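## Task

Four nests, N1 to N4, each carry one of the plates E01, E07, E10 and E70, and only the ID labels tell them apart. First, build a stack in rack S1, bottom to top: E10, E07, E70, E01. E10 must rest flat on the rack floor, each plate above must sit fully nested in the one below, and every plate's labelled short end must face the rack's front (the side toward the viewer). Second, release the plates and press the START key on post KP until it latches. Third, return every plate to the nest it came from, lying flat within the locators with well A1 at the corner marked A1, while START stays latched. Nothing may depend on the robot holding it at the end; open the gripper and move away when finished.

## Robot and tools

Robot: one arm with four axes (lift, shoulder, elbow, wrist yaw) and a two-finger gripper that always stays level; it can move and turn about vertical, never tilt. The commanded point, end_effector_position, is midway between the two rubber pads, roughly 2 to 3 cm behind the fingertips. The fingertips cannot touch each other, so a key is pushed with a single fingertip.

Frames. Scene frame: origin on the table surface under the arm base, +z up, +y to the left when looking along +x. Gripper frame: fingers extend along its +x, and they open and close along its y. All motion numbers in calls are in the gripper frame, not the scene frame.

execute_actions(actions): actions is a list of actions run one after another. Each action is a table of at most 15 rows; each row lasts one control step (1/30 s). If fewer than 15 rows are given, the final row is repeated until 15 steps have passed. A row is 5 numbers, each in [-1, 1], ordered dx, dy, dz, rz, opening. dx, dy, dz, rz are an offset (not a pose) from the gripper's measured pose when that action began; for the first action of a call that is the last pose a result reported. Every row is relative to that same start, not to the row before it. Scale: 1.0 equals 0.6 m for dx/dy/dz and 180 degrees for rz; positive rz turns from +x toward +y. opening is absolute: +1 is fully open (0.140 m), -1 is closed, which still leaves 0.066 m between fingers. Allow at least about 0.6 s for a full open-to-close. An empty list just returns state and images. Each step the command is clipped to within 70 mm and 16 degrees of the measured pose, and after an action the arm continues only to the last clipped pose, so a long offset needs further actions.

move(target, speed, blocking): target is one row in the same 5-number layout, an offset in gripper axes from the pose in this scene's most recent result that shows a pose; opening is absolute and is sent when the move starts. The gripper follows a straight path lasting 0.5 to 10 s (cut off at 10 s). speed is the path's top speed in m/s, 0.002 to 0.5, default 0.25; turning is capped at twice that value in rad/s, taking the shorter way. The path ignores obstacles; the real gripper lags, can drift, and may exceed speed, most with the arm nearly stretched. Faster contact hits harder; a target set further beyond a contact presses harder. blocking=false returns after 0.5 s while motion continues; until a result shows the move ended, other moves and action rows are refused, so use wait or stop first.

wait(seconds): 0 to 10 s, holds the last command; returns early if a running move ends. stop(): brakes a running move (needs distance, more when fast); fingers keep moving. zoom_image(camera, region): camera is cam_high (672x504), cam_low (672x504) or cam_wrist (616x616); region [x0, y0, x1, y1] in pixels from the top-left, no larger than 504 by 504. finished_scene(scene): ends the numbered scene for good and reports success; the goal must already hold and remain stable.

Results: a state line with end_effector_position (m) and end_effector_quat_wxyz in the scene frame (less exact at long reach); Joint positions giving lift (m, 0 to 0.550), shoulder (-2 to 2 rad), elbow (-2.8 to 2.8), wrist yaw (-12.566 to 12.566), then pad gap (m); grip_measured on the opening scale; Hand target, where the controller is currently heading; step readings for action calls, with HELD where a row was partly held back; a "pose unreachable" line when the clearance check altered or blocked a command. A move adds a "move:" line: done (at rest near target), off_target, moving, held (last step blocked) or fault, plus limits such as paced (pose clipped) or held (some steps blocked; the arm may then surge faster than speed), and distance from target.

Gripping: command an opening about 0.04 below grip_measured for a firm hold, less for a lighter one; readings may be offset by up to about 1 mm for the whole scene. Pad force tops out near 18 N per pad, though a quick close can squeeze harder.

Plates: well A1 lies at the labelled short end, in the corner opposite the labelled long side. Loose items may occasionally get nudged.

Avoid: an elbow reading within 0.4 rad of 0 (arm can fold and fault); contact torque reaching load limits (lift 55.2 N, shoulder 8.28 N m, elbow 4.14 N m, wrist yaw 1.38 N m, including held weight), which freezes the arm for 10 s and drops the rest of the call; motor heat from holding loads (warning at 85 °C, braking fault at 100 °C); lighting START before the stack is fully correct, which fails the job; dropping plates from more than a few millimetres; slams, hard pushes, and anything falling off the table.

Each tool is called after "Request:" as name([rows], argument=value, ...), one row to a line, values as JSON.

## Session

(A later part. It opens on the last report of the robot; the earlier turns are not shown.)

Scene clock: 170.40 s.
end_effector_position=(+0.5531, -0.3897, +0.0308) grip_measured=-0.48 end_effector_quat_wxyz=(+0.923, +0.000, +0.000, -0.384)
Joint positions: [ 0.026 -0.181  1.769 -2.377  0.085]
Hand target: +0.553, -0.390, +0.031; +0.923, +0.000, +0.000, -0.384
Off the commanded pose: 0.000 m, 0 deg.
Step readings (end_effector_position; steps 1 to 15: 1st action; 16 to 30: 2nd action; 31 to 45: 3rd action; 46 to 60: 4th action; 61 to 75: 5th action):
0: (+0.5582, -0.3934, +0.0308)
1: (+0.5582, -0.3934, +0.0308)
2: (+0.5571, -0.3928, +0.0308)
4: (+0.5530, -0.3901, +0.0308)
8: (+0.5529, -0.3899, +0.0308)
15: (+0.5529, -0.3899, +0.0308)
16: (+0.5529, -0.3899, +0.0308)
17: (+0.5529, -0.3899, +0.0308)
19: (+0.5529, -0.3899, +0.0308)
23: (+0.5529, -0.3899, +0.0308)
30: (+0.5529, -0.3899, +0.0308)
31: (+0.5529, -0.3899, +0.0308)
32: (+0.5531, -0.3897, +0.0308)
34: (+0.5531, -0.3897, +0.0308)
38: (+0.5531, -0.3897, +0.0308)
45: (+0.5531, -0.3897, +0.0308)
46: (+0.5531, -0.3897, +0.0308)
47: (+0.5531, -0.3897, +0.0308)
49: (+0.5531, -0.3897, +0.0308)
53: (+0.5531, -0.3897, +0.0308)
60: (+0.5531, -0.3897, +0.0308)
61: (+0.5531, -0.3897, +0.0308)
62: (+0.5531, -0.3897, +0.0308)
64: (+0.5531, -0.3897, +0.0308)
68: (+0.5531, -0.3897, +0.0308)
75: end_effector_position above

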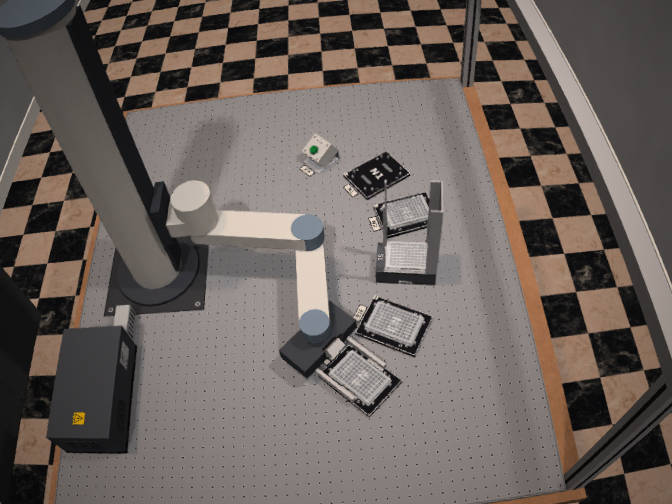

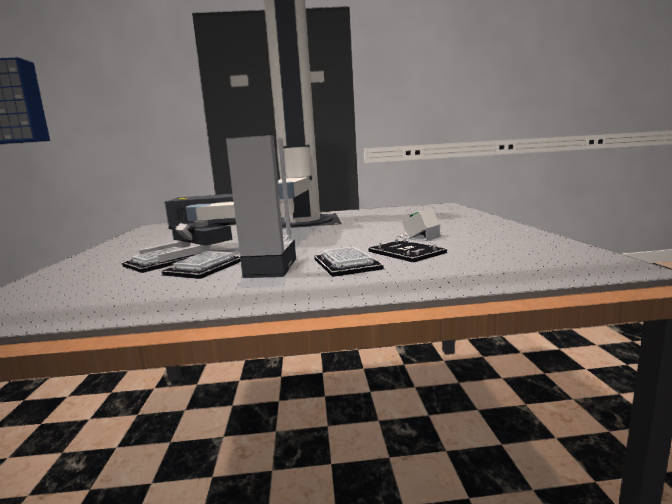

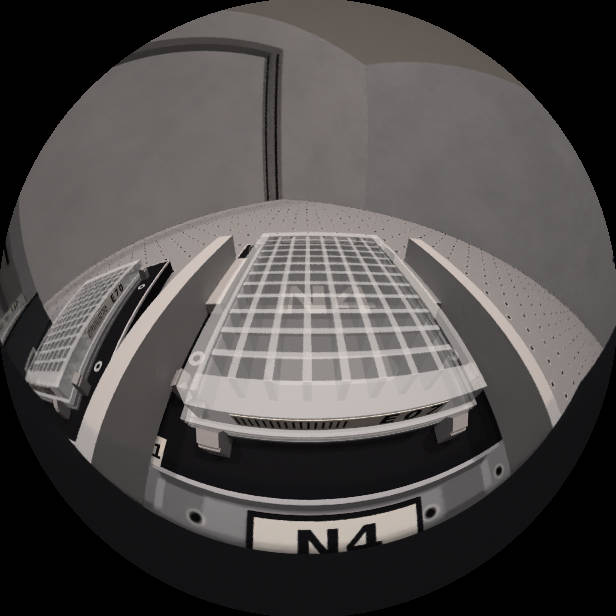

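Clean. Descend to .0865 (plate height 14.4).

Request:
move(target=[0,0,-0.375,0,-0.54], speed=0.12)

Request:
move(target=[0,0,-0.015,0,-0.54], speed=0.015)

Scene clock: 186.63 s.
end_effector_position=(+0.7129, -0.0785, +0.0949) grip_measured=-0.48 end_effector_quat_wxyz=(+0.997, +0.000, +0.000, -0.071)
Joint positions: [ 0.09   0.476  1.772 -2.391  0.085]
Hand target: +0.713, -0.079, +0.095; +0.997, +0.000, +0.000, -0.071
Off the commanded pose: 0.000 m, 0 deg.
move: done

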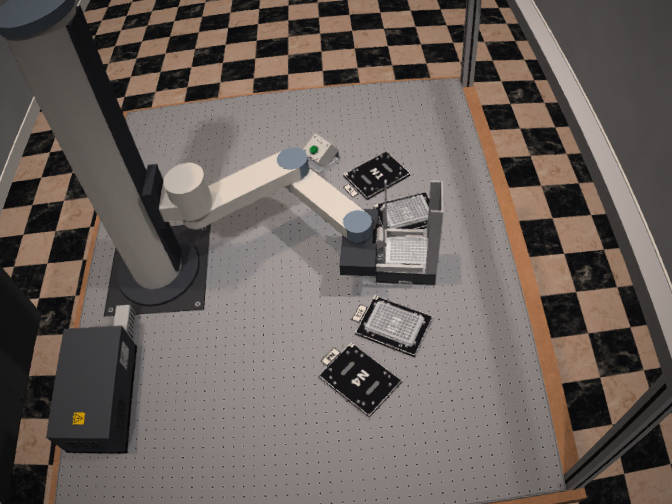

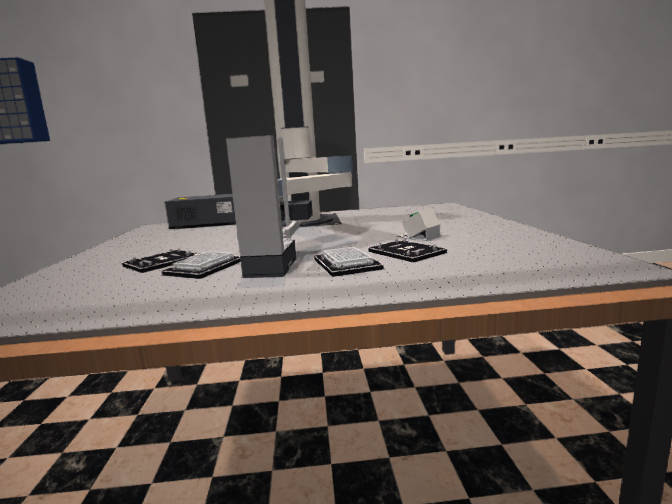

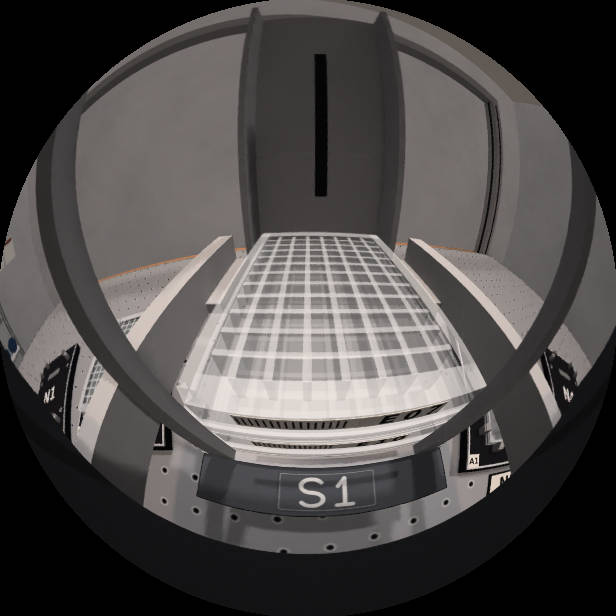

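Scene clock: 187.47 s.
end_effector_position=(+0.7129, -0.0785, +0.0859) grip_measured=-0.48 end_effector_quat_wxyz=(+0.997, +0.000, +0.000, -0.071)
Joint positions: [ 0.081  0.476  1.772 -2.391  0.085]
Hand target: +0.713, -0.079, +0.086; +0.997, +0.000, +0.000, -0.071
Off the commanded pose: 0.000 m, 0 deg.
move: done

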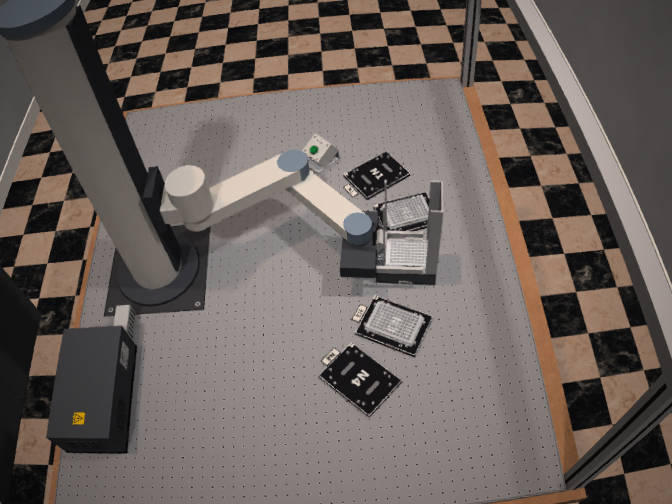

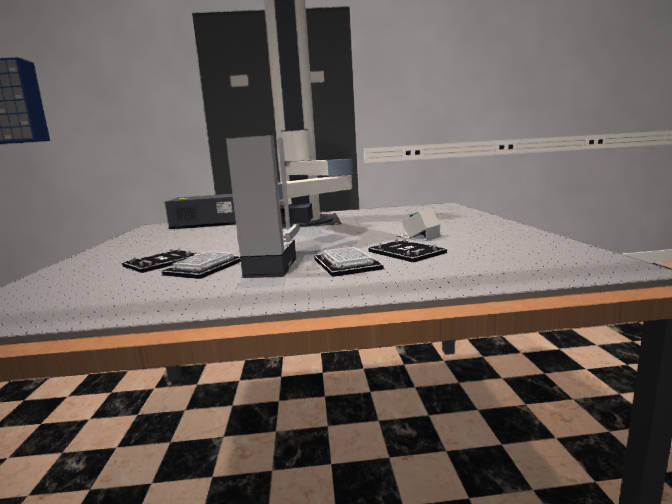

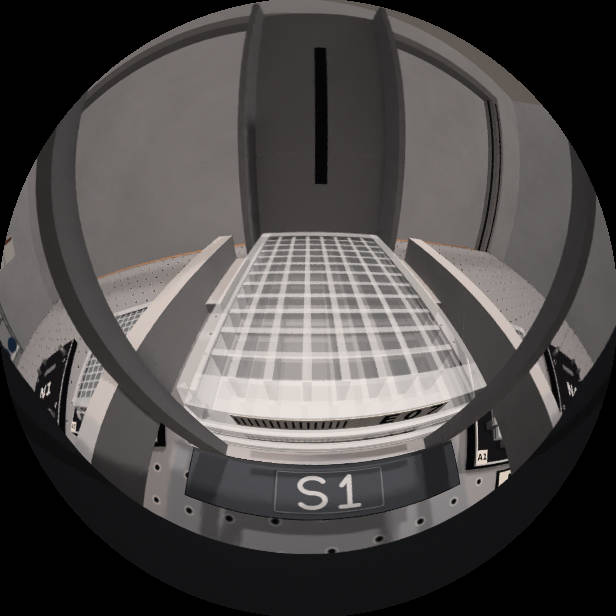

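Request:
execute_actions([
  [[0,0,0,0,0.1]],
])

Request:
move(target=[-0.28,0,0,0,0.1])

Request:
zoom_image(camera="cam_wrist", region=[255, 190, 375, 270])

Request:
move(target=[-0.042,-0.212,0,-0.093,0.1])

Request:
move(target=[0.283,0,-0.052,0,0.1])

Scene clock: 197.13 s.
end_effector_position=(+0.7129, -0.0785, +0.0859) grip_measured=+0.10 end_effector_quat_wxyz=(+0.997, +0.000, +0.000, -0.071)
Joint positions: [ 0.081  0.476  1.772 -2.391  0.107]
Hand target: +0.713, -0.079, +0.086; +0.997, +0.000, +0.000, -0.071
Off the commanded pose: 0.000 m, 0 deg.
Step readings (end_effector_position):
0: (+0.7129, -0.0785, +0.0859)
1: (+0.7129, -0.0785, +0.0859)
2: (+0.7129, -0.0785, +0.0859)
4: (+0.7129, -0.0785, +0.0859)
8: (+0.7129, -0.0785, +0.0859)
15: end_effector_position above

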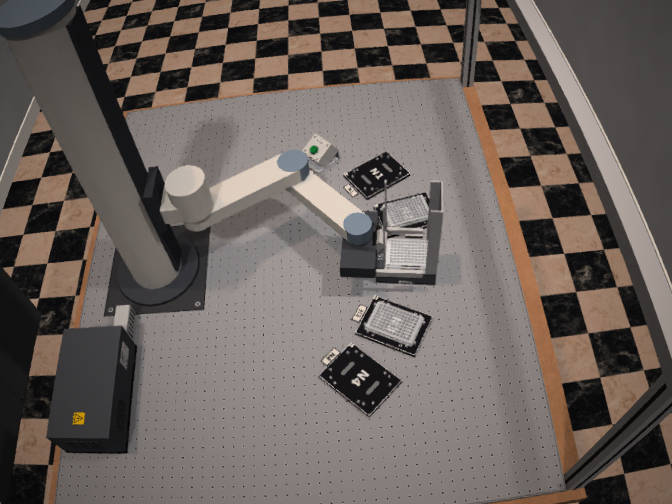

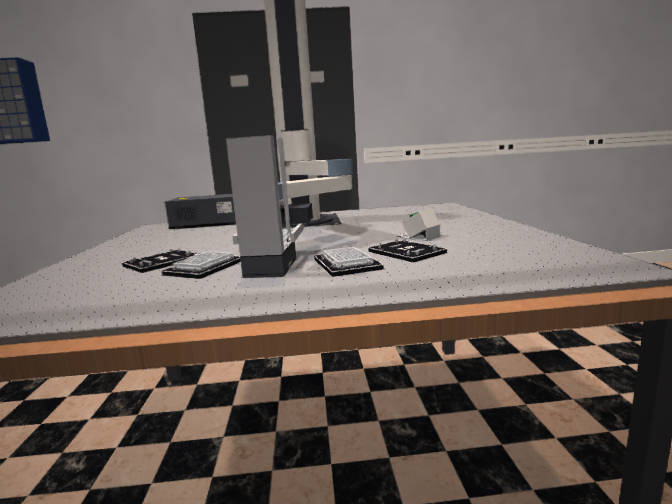

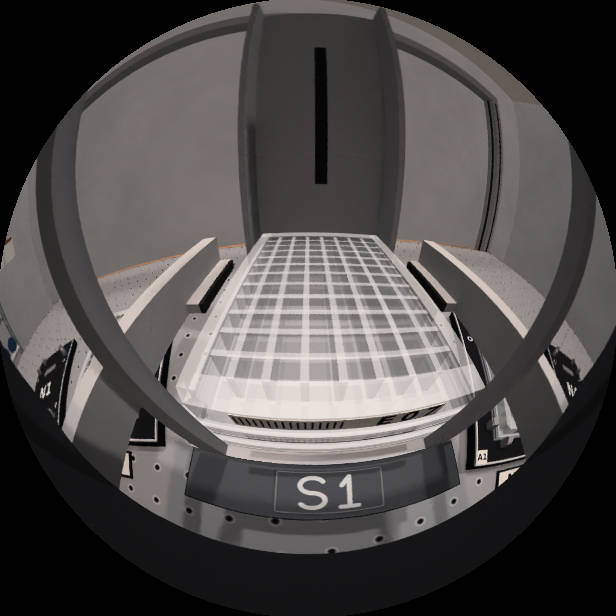

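Scene clock: 198.23 s.
end_effector_position=(+0.5466, -0.0545, +0.0859) grip_measured=+0.10 end_effector_quat_wxyz=(+0.997, +0.000, +0.000, -0.072)
Joint positions: [ 0.081  0.807  0.928 -1.879  0.107]
Hand target: +0.547, -0.055, +0.086; +0.997, +0.000, +0.000, -0.071
Off the commanded pose: 0.000 m, 0 deg.
move: done

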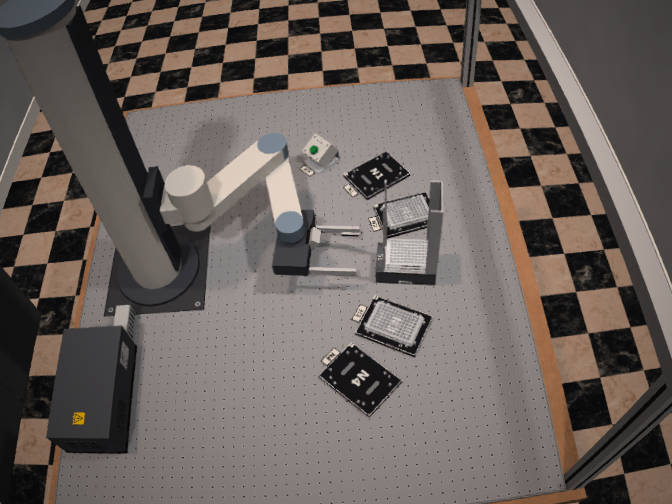

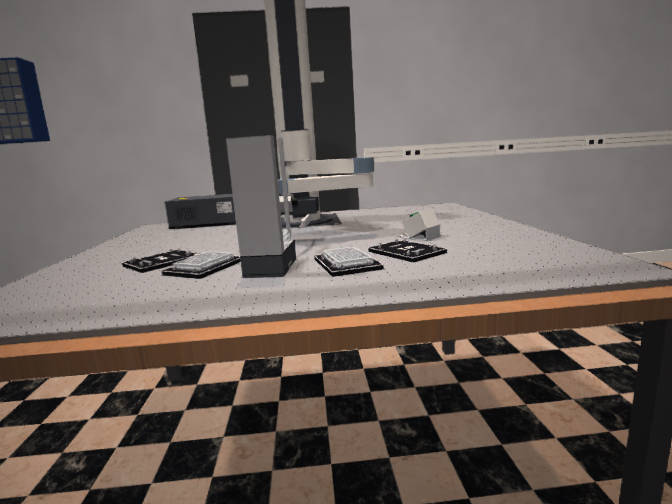

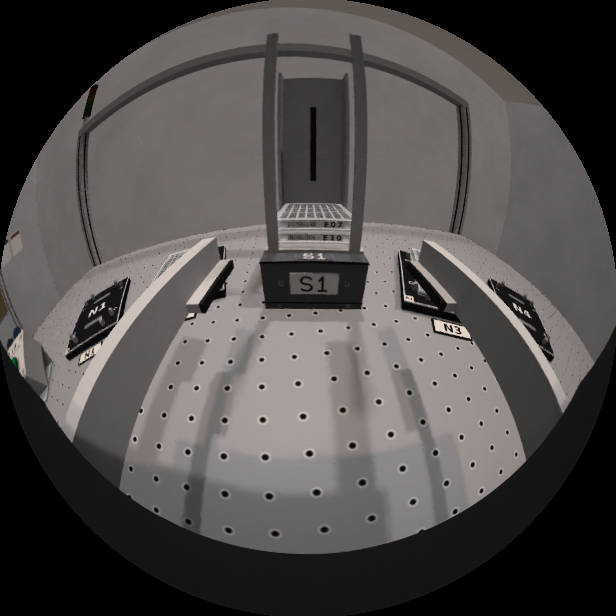

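Region (255, 190, 375, 270) of cam_wrist's 616x616 image, scaled by 4.200, with more detail than that image has.

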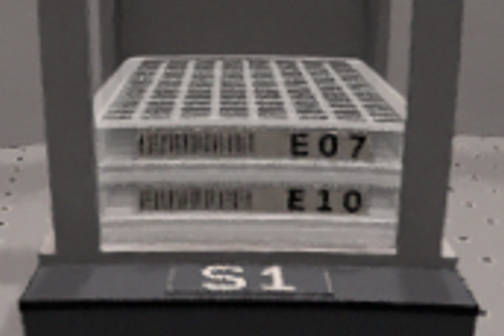

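Scene clock: 199.23 s.
end_effector_position=(+0.5034, -0.1769, +0.0859) grip_measured=+0.10 end_effector_quat_wxyz=(+0.976, +0.000, +0.000, -0.216)
Joint positions: [ 0.081  0.428  0.919 -1.782  0.107]
Hand target: +0.503, -0.177, +0.086; +0.976, +0.000, +0.000, -0.216
Off the commanded pose: 0.000 m, 0 deg.
move: done

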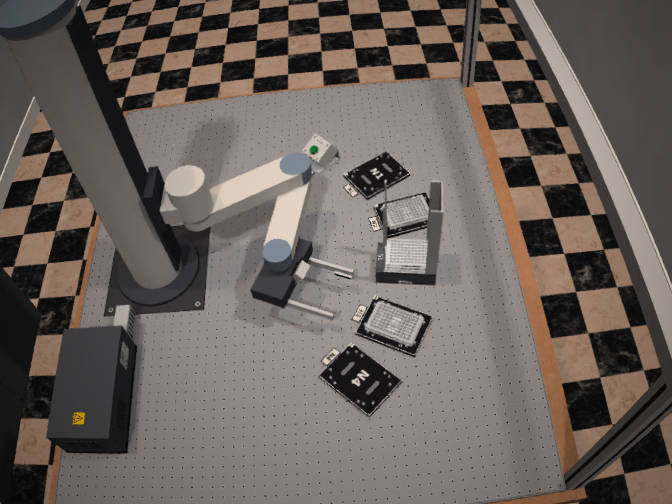

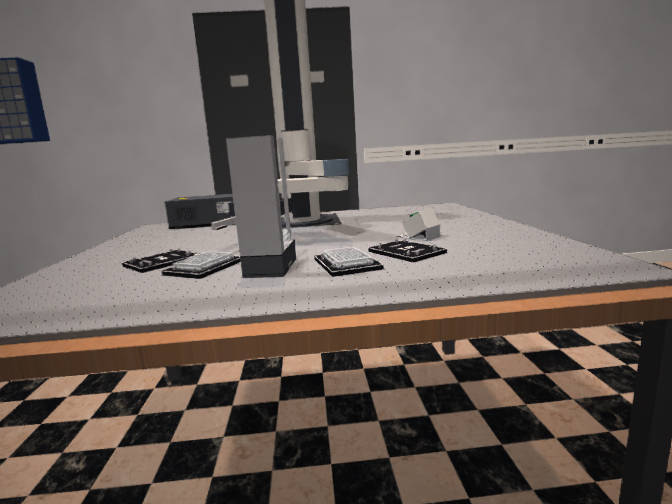

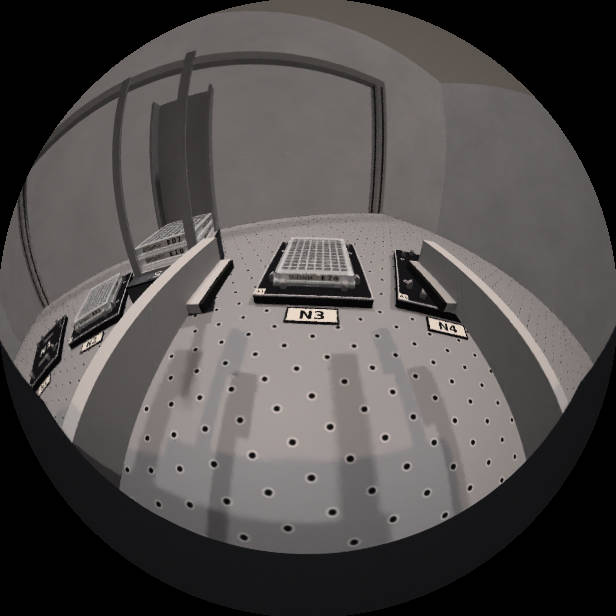

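Scene clock: 200.37 s.
end_effector_position=(+0.6573, -0.2486, +0.0546) grip_measured=+0.10 end_effector_quat_wxyz=(+0.976, +0.000, +0.000, -0.216)
Joint positions: [ 0.05   0.134  1.767 -2.337  0.107]
Hand target: +0.657, -0.249, +0.055; +0.976, +0.000, +0.000, -0.216
Off the commanded pose: 0.000 m, 0 deg.
move: done

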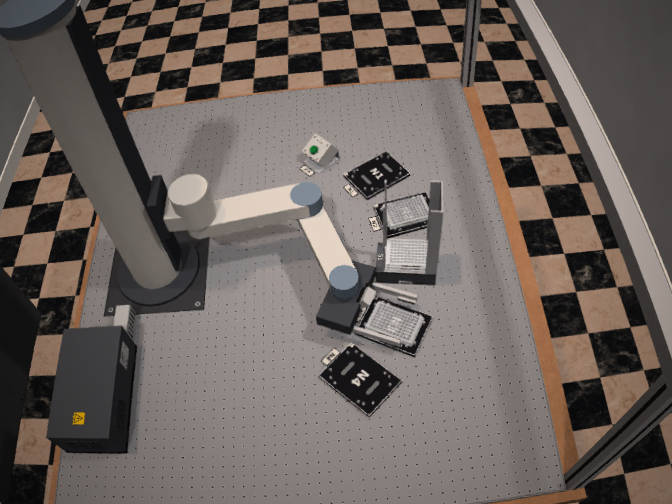

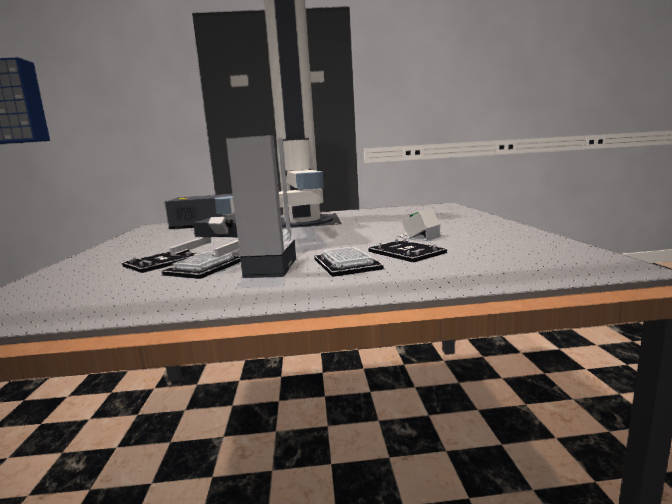

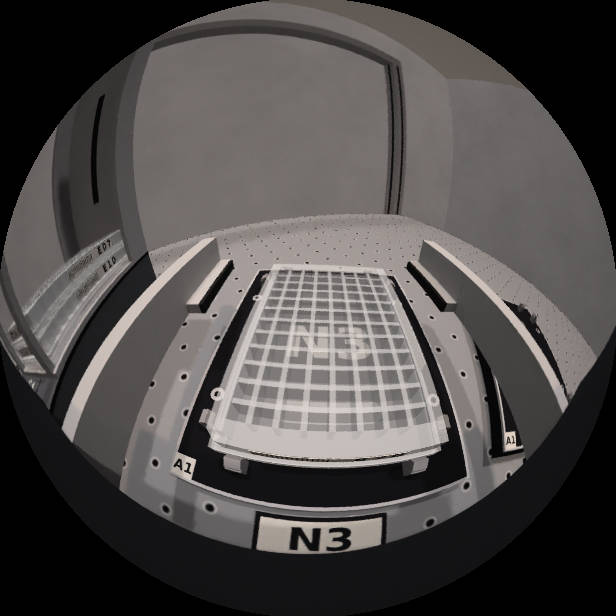

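Request:
move(target=[-0.0075,-0.0055,-0.0396,-0.021,0.1], speed=0.04)

Scene clock: 204.27 s.
end_effector_position=(+0.6518, -0.2497, +0.0309) grip_measured=+0.10 end_effector_quat_wxyz=(+0.969, +0.000, +0.000, -0.248)
Joint positions: [ 0.026  0.16   1.74  -2.401  0.107]
Hand target: +0.652, -0.250, +0.031; +0.969, +0.000, +0.000, -0.248
Off the commanded pose: 0.000 m, 0 deg.
move: done

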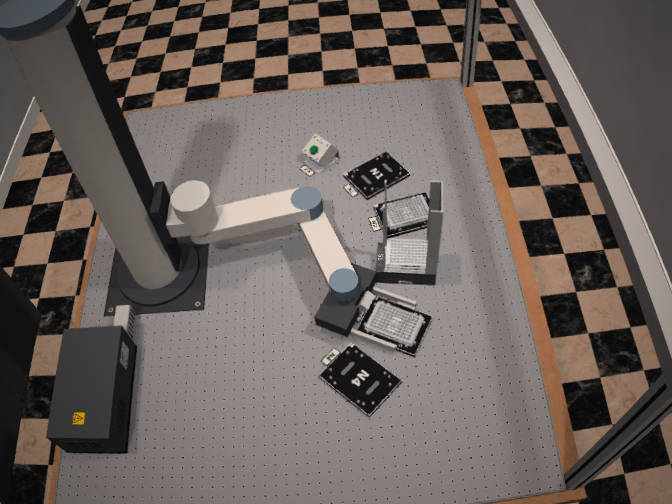

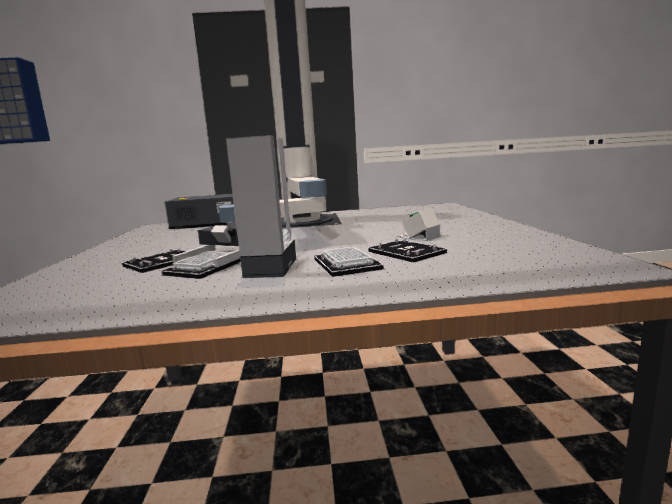

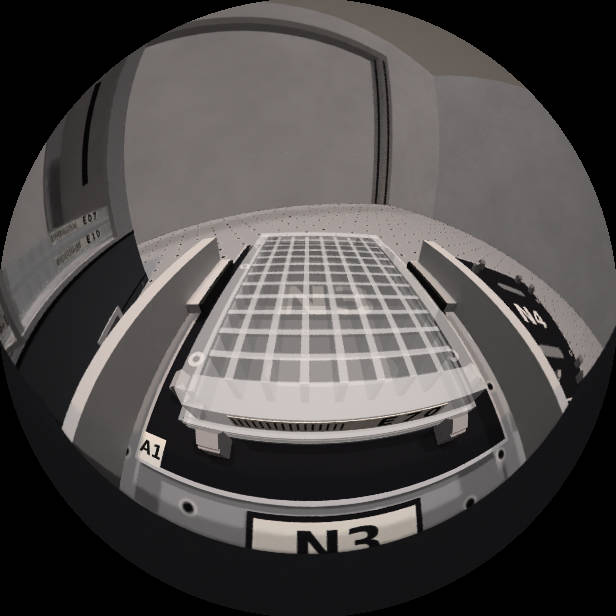

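Request:
execute_actions([
  [[-0.0008,0.001,0,0.001,-0.42]],
  [[0,0,0,0,-0.48]],
  [[0,0,0,0,-0.54]],
  [[0,0,0,0,-0.54]],
])

Request:
move(target=[0,0,0.51,0,-0.54])

Request:
zoom_image(camera="cam_wrist", region=[150, 360, 510, 500])

Scene clock: 210.97 s.
end_effector_position=(+0.6517, -0.2490, +0.0309) grip_measured=-0.48 end_effector_quat_wxyz=(+0.969, +0.000, +0.000, -0.247)
Joint positions: [ 0.026  0.162  1.737 -2.397  0.085]
Hand target: +0.652, -0.249, +0.031; +0.969, +0.000, +0.000, -0.247
Off the commanded pose: 0.000 m, 0 deg.
Step readings (end_effector_position; steps 1 to 15: 1st action; 16 to 30: 2nd action; 31 to 45: 3rd action; 46 to 60: 4th action):
0: (+0.6518, -0.2497, +0.0309)
1: (+0.6518, -0.2497, +0.0309)
2: (+0.6517, -0.2491, +0.0309)
4: (+0.6517, -0.2490, +0.0309)
8: (+0.6517, -0.2490, +0.0309)
15: (+0.6517, -0.2490, +0.0309)
16: (+0.6517, -0.2490, +0.0309)
17: (+0.6517, -0.2490, +0.0309)
19: (+0.6517, -0.2490, +0.0309)
23: (+0.6517, -0.2490, +0.0309)
30: (+0.6517, -0.2490, +0.0309)
31: (+0.6517, -0.2490, +0.0309)
32: (+0.6517, -0.2490, +0.0309)
34: (+0.6517, -0.2490, +0.0309)
38: (+0.6517, -0.2490, +0.0309)
45: (+0.6517, -0.2490, +0.0309)
46: (+0.6517, -0.2490, +0.0309)
47: (+0.6517, -0.2490, +0.0309)
49: (+0.6517, -0.2490, +0.0309)
53: (+0.6517, -0.2490, +0.0309)
60: end_effector_position above

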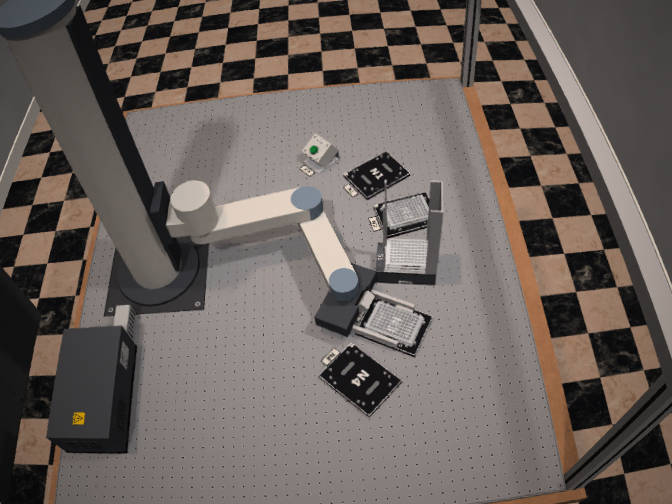

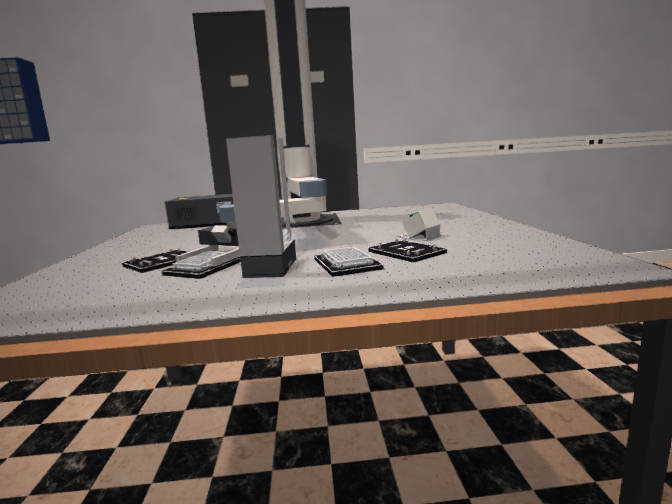

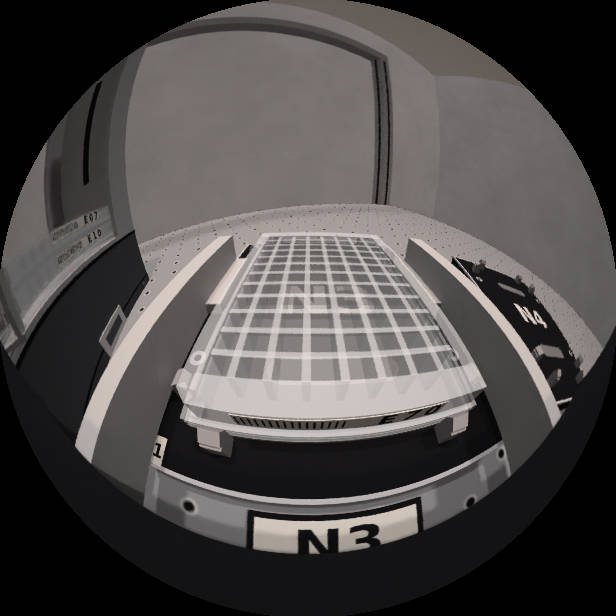

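Scene clock: 212.60 s.
end_effector_position=(+0.6517, -0.2490, +0.3369) grip_measured=-0.48 end_effector_quat_wxyz=(+0.969, +0.000, +0.000, -0.246)
Joint positions: [ 0.332  0.162  1.737 -2.397  0.085]
Hand target: +0.652, -0.249, +0.337; +0.969, +0.000, +0.000, -0.247
Off the commanded pose: 0.000 m, 0 deg.
move: done

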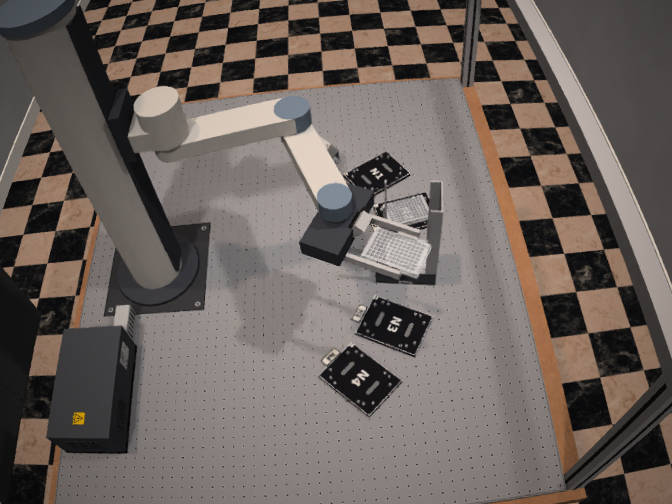

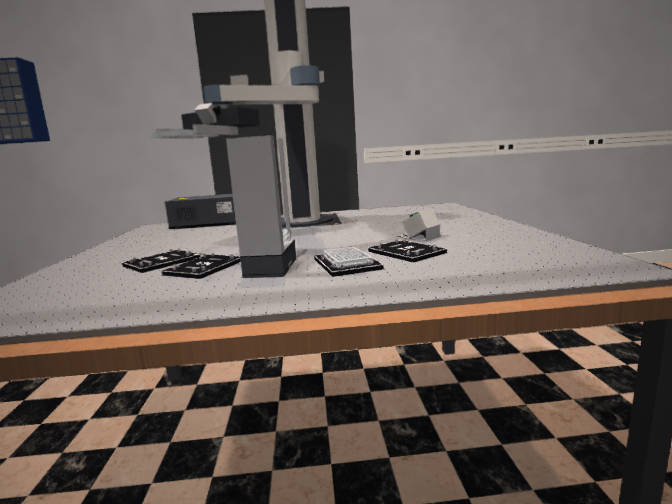

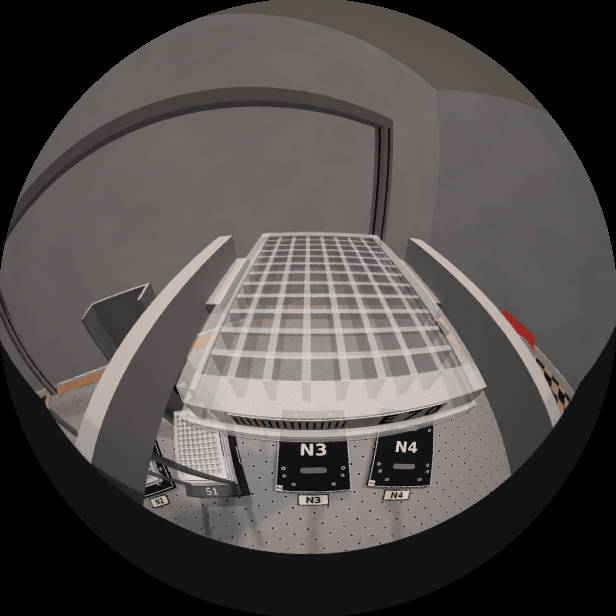

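Region (150, 360, 510, 500) of cam_wrist's 616x616 image, scaled by 1.400, with more detail than that image has.

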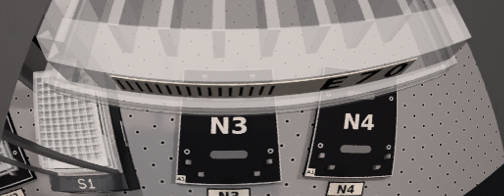

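Request:
move(target=[-0.0461,0.298,0,0.113,-0.54])

Request:
move(target=[0,0,-0.028,0,-0.54], speed=0.02)

Scene clock: 218.53 s.
end_effector_position=(+0.7129, -0.0785, +0.3369) grip_measured=-0.48 end_effector_quat_wxyz=(+0.997, +0.000, +0.000, -0.071)
Joint positions: [ 0.332  0.476  1.773 -2.391  0.085]
Hand target: +0.713, -0.079, +0.337; +0.997, +0.000, +0.000, -0.071
Off the commanded pose: 0.000 m, 0 deg.
move: done

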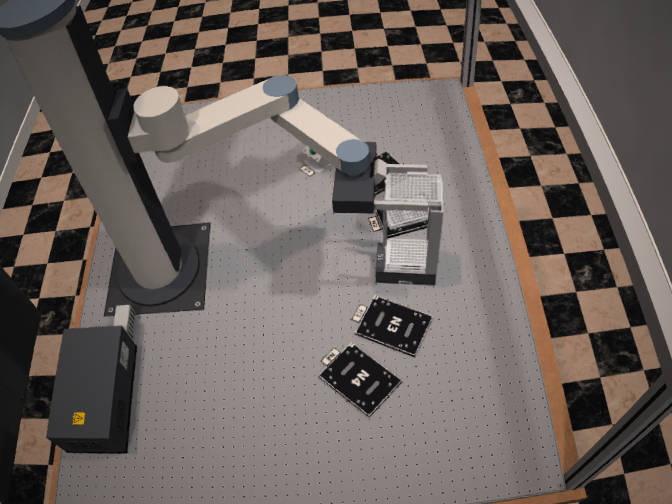

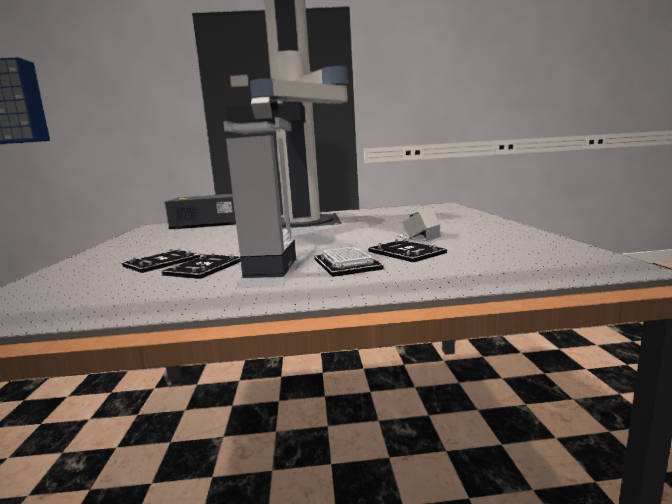

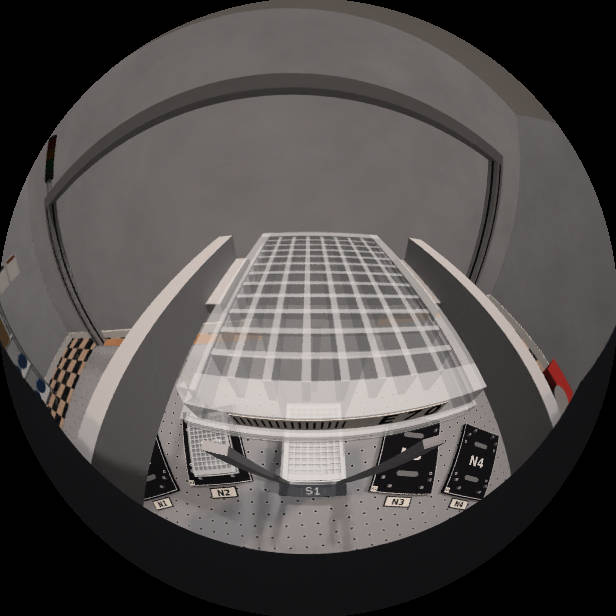

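Scene clock: 219.60 s.
end_effector_position=(+0.7130, -0.0784, +0.3200) grip_measured=-0.48 end_effector_quat_wxyz=(+0.997, +0.000, +0.000, -0.071)
Joint positions: [ 0.315  0.476  1.773 -2.391  0.085]
Hand target: +0.713, -0.079, +0.320; +0.997, +0.000, +0.000, -0.071
Off the commanded pose: 0.000 m, 0 deg.
move: done

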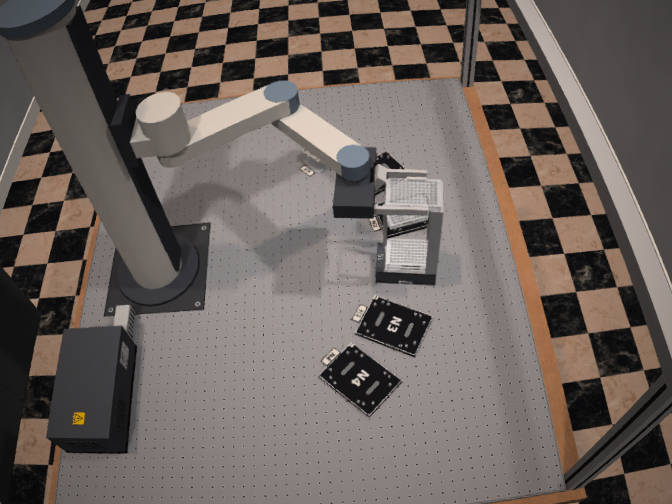

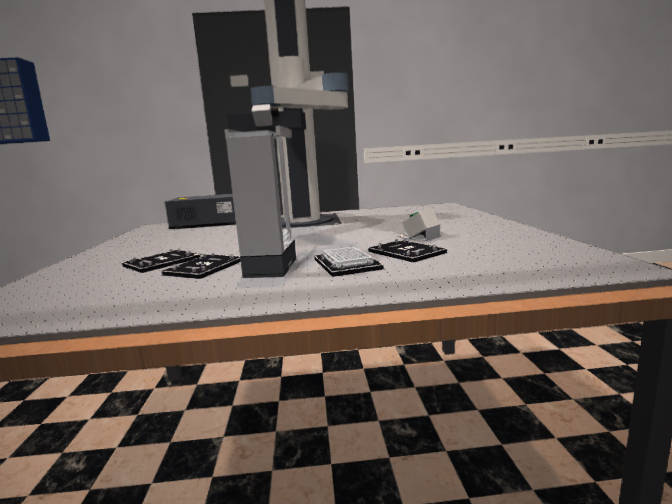

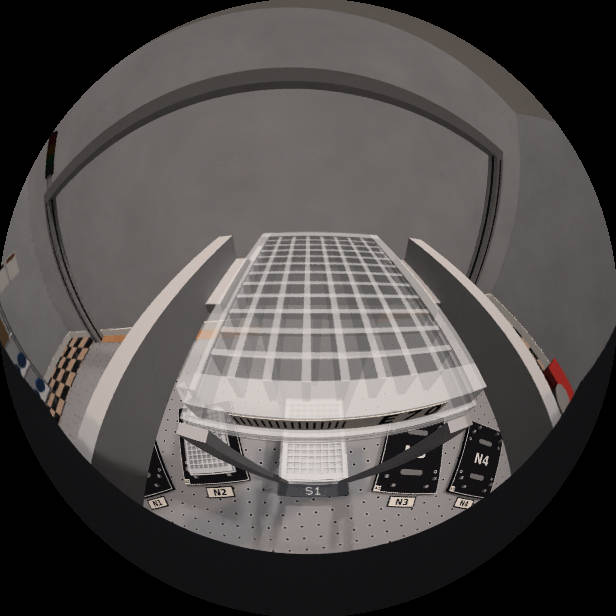

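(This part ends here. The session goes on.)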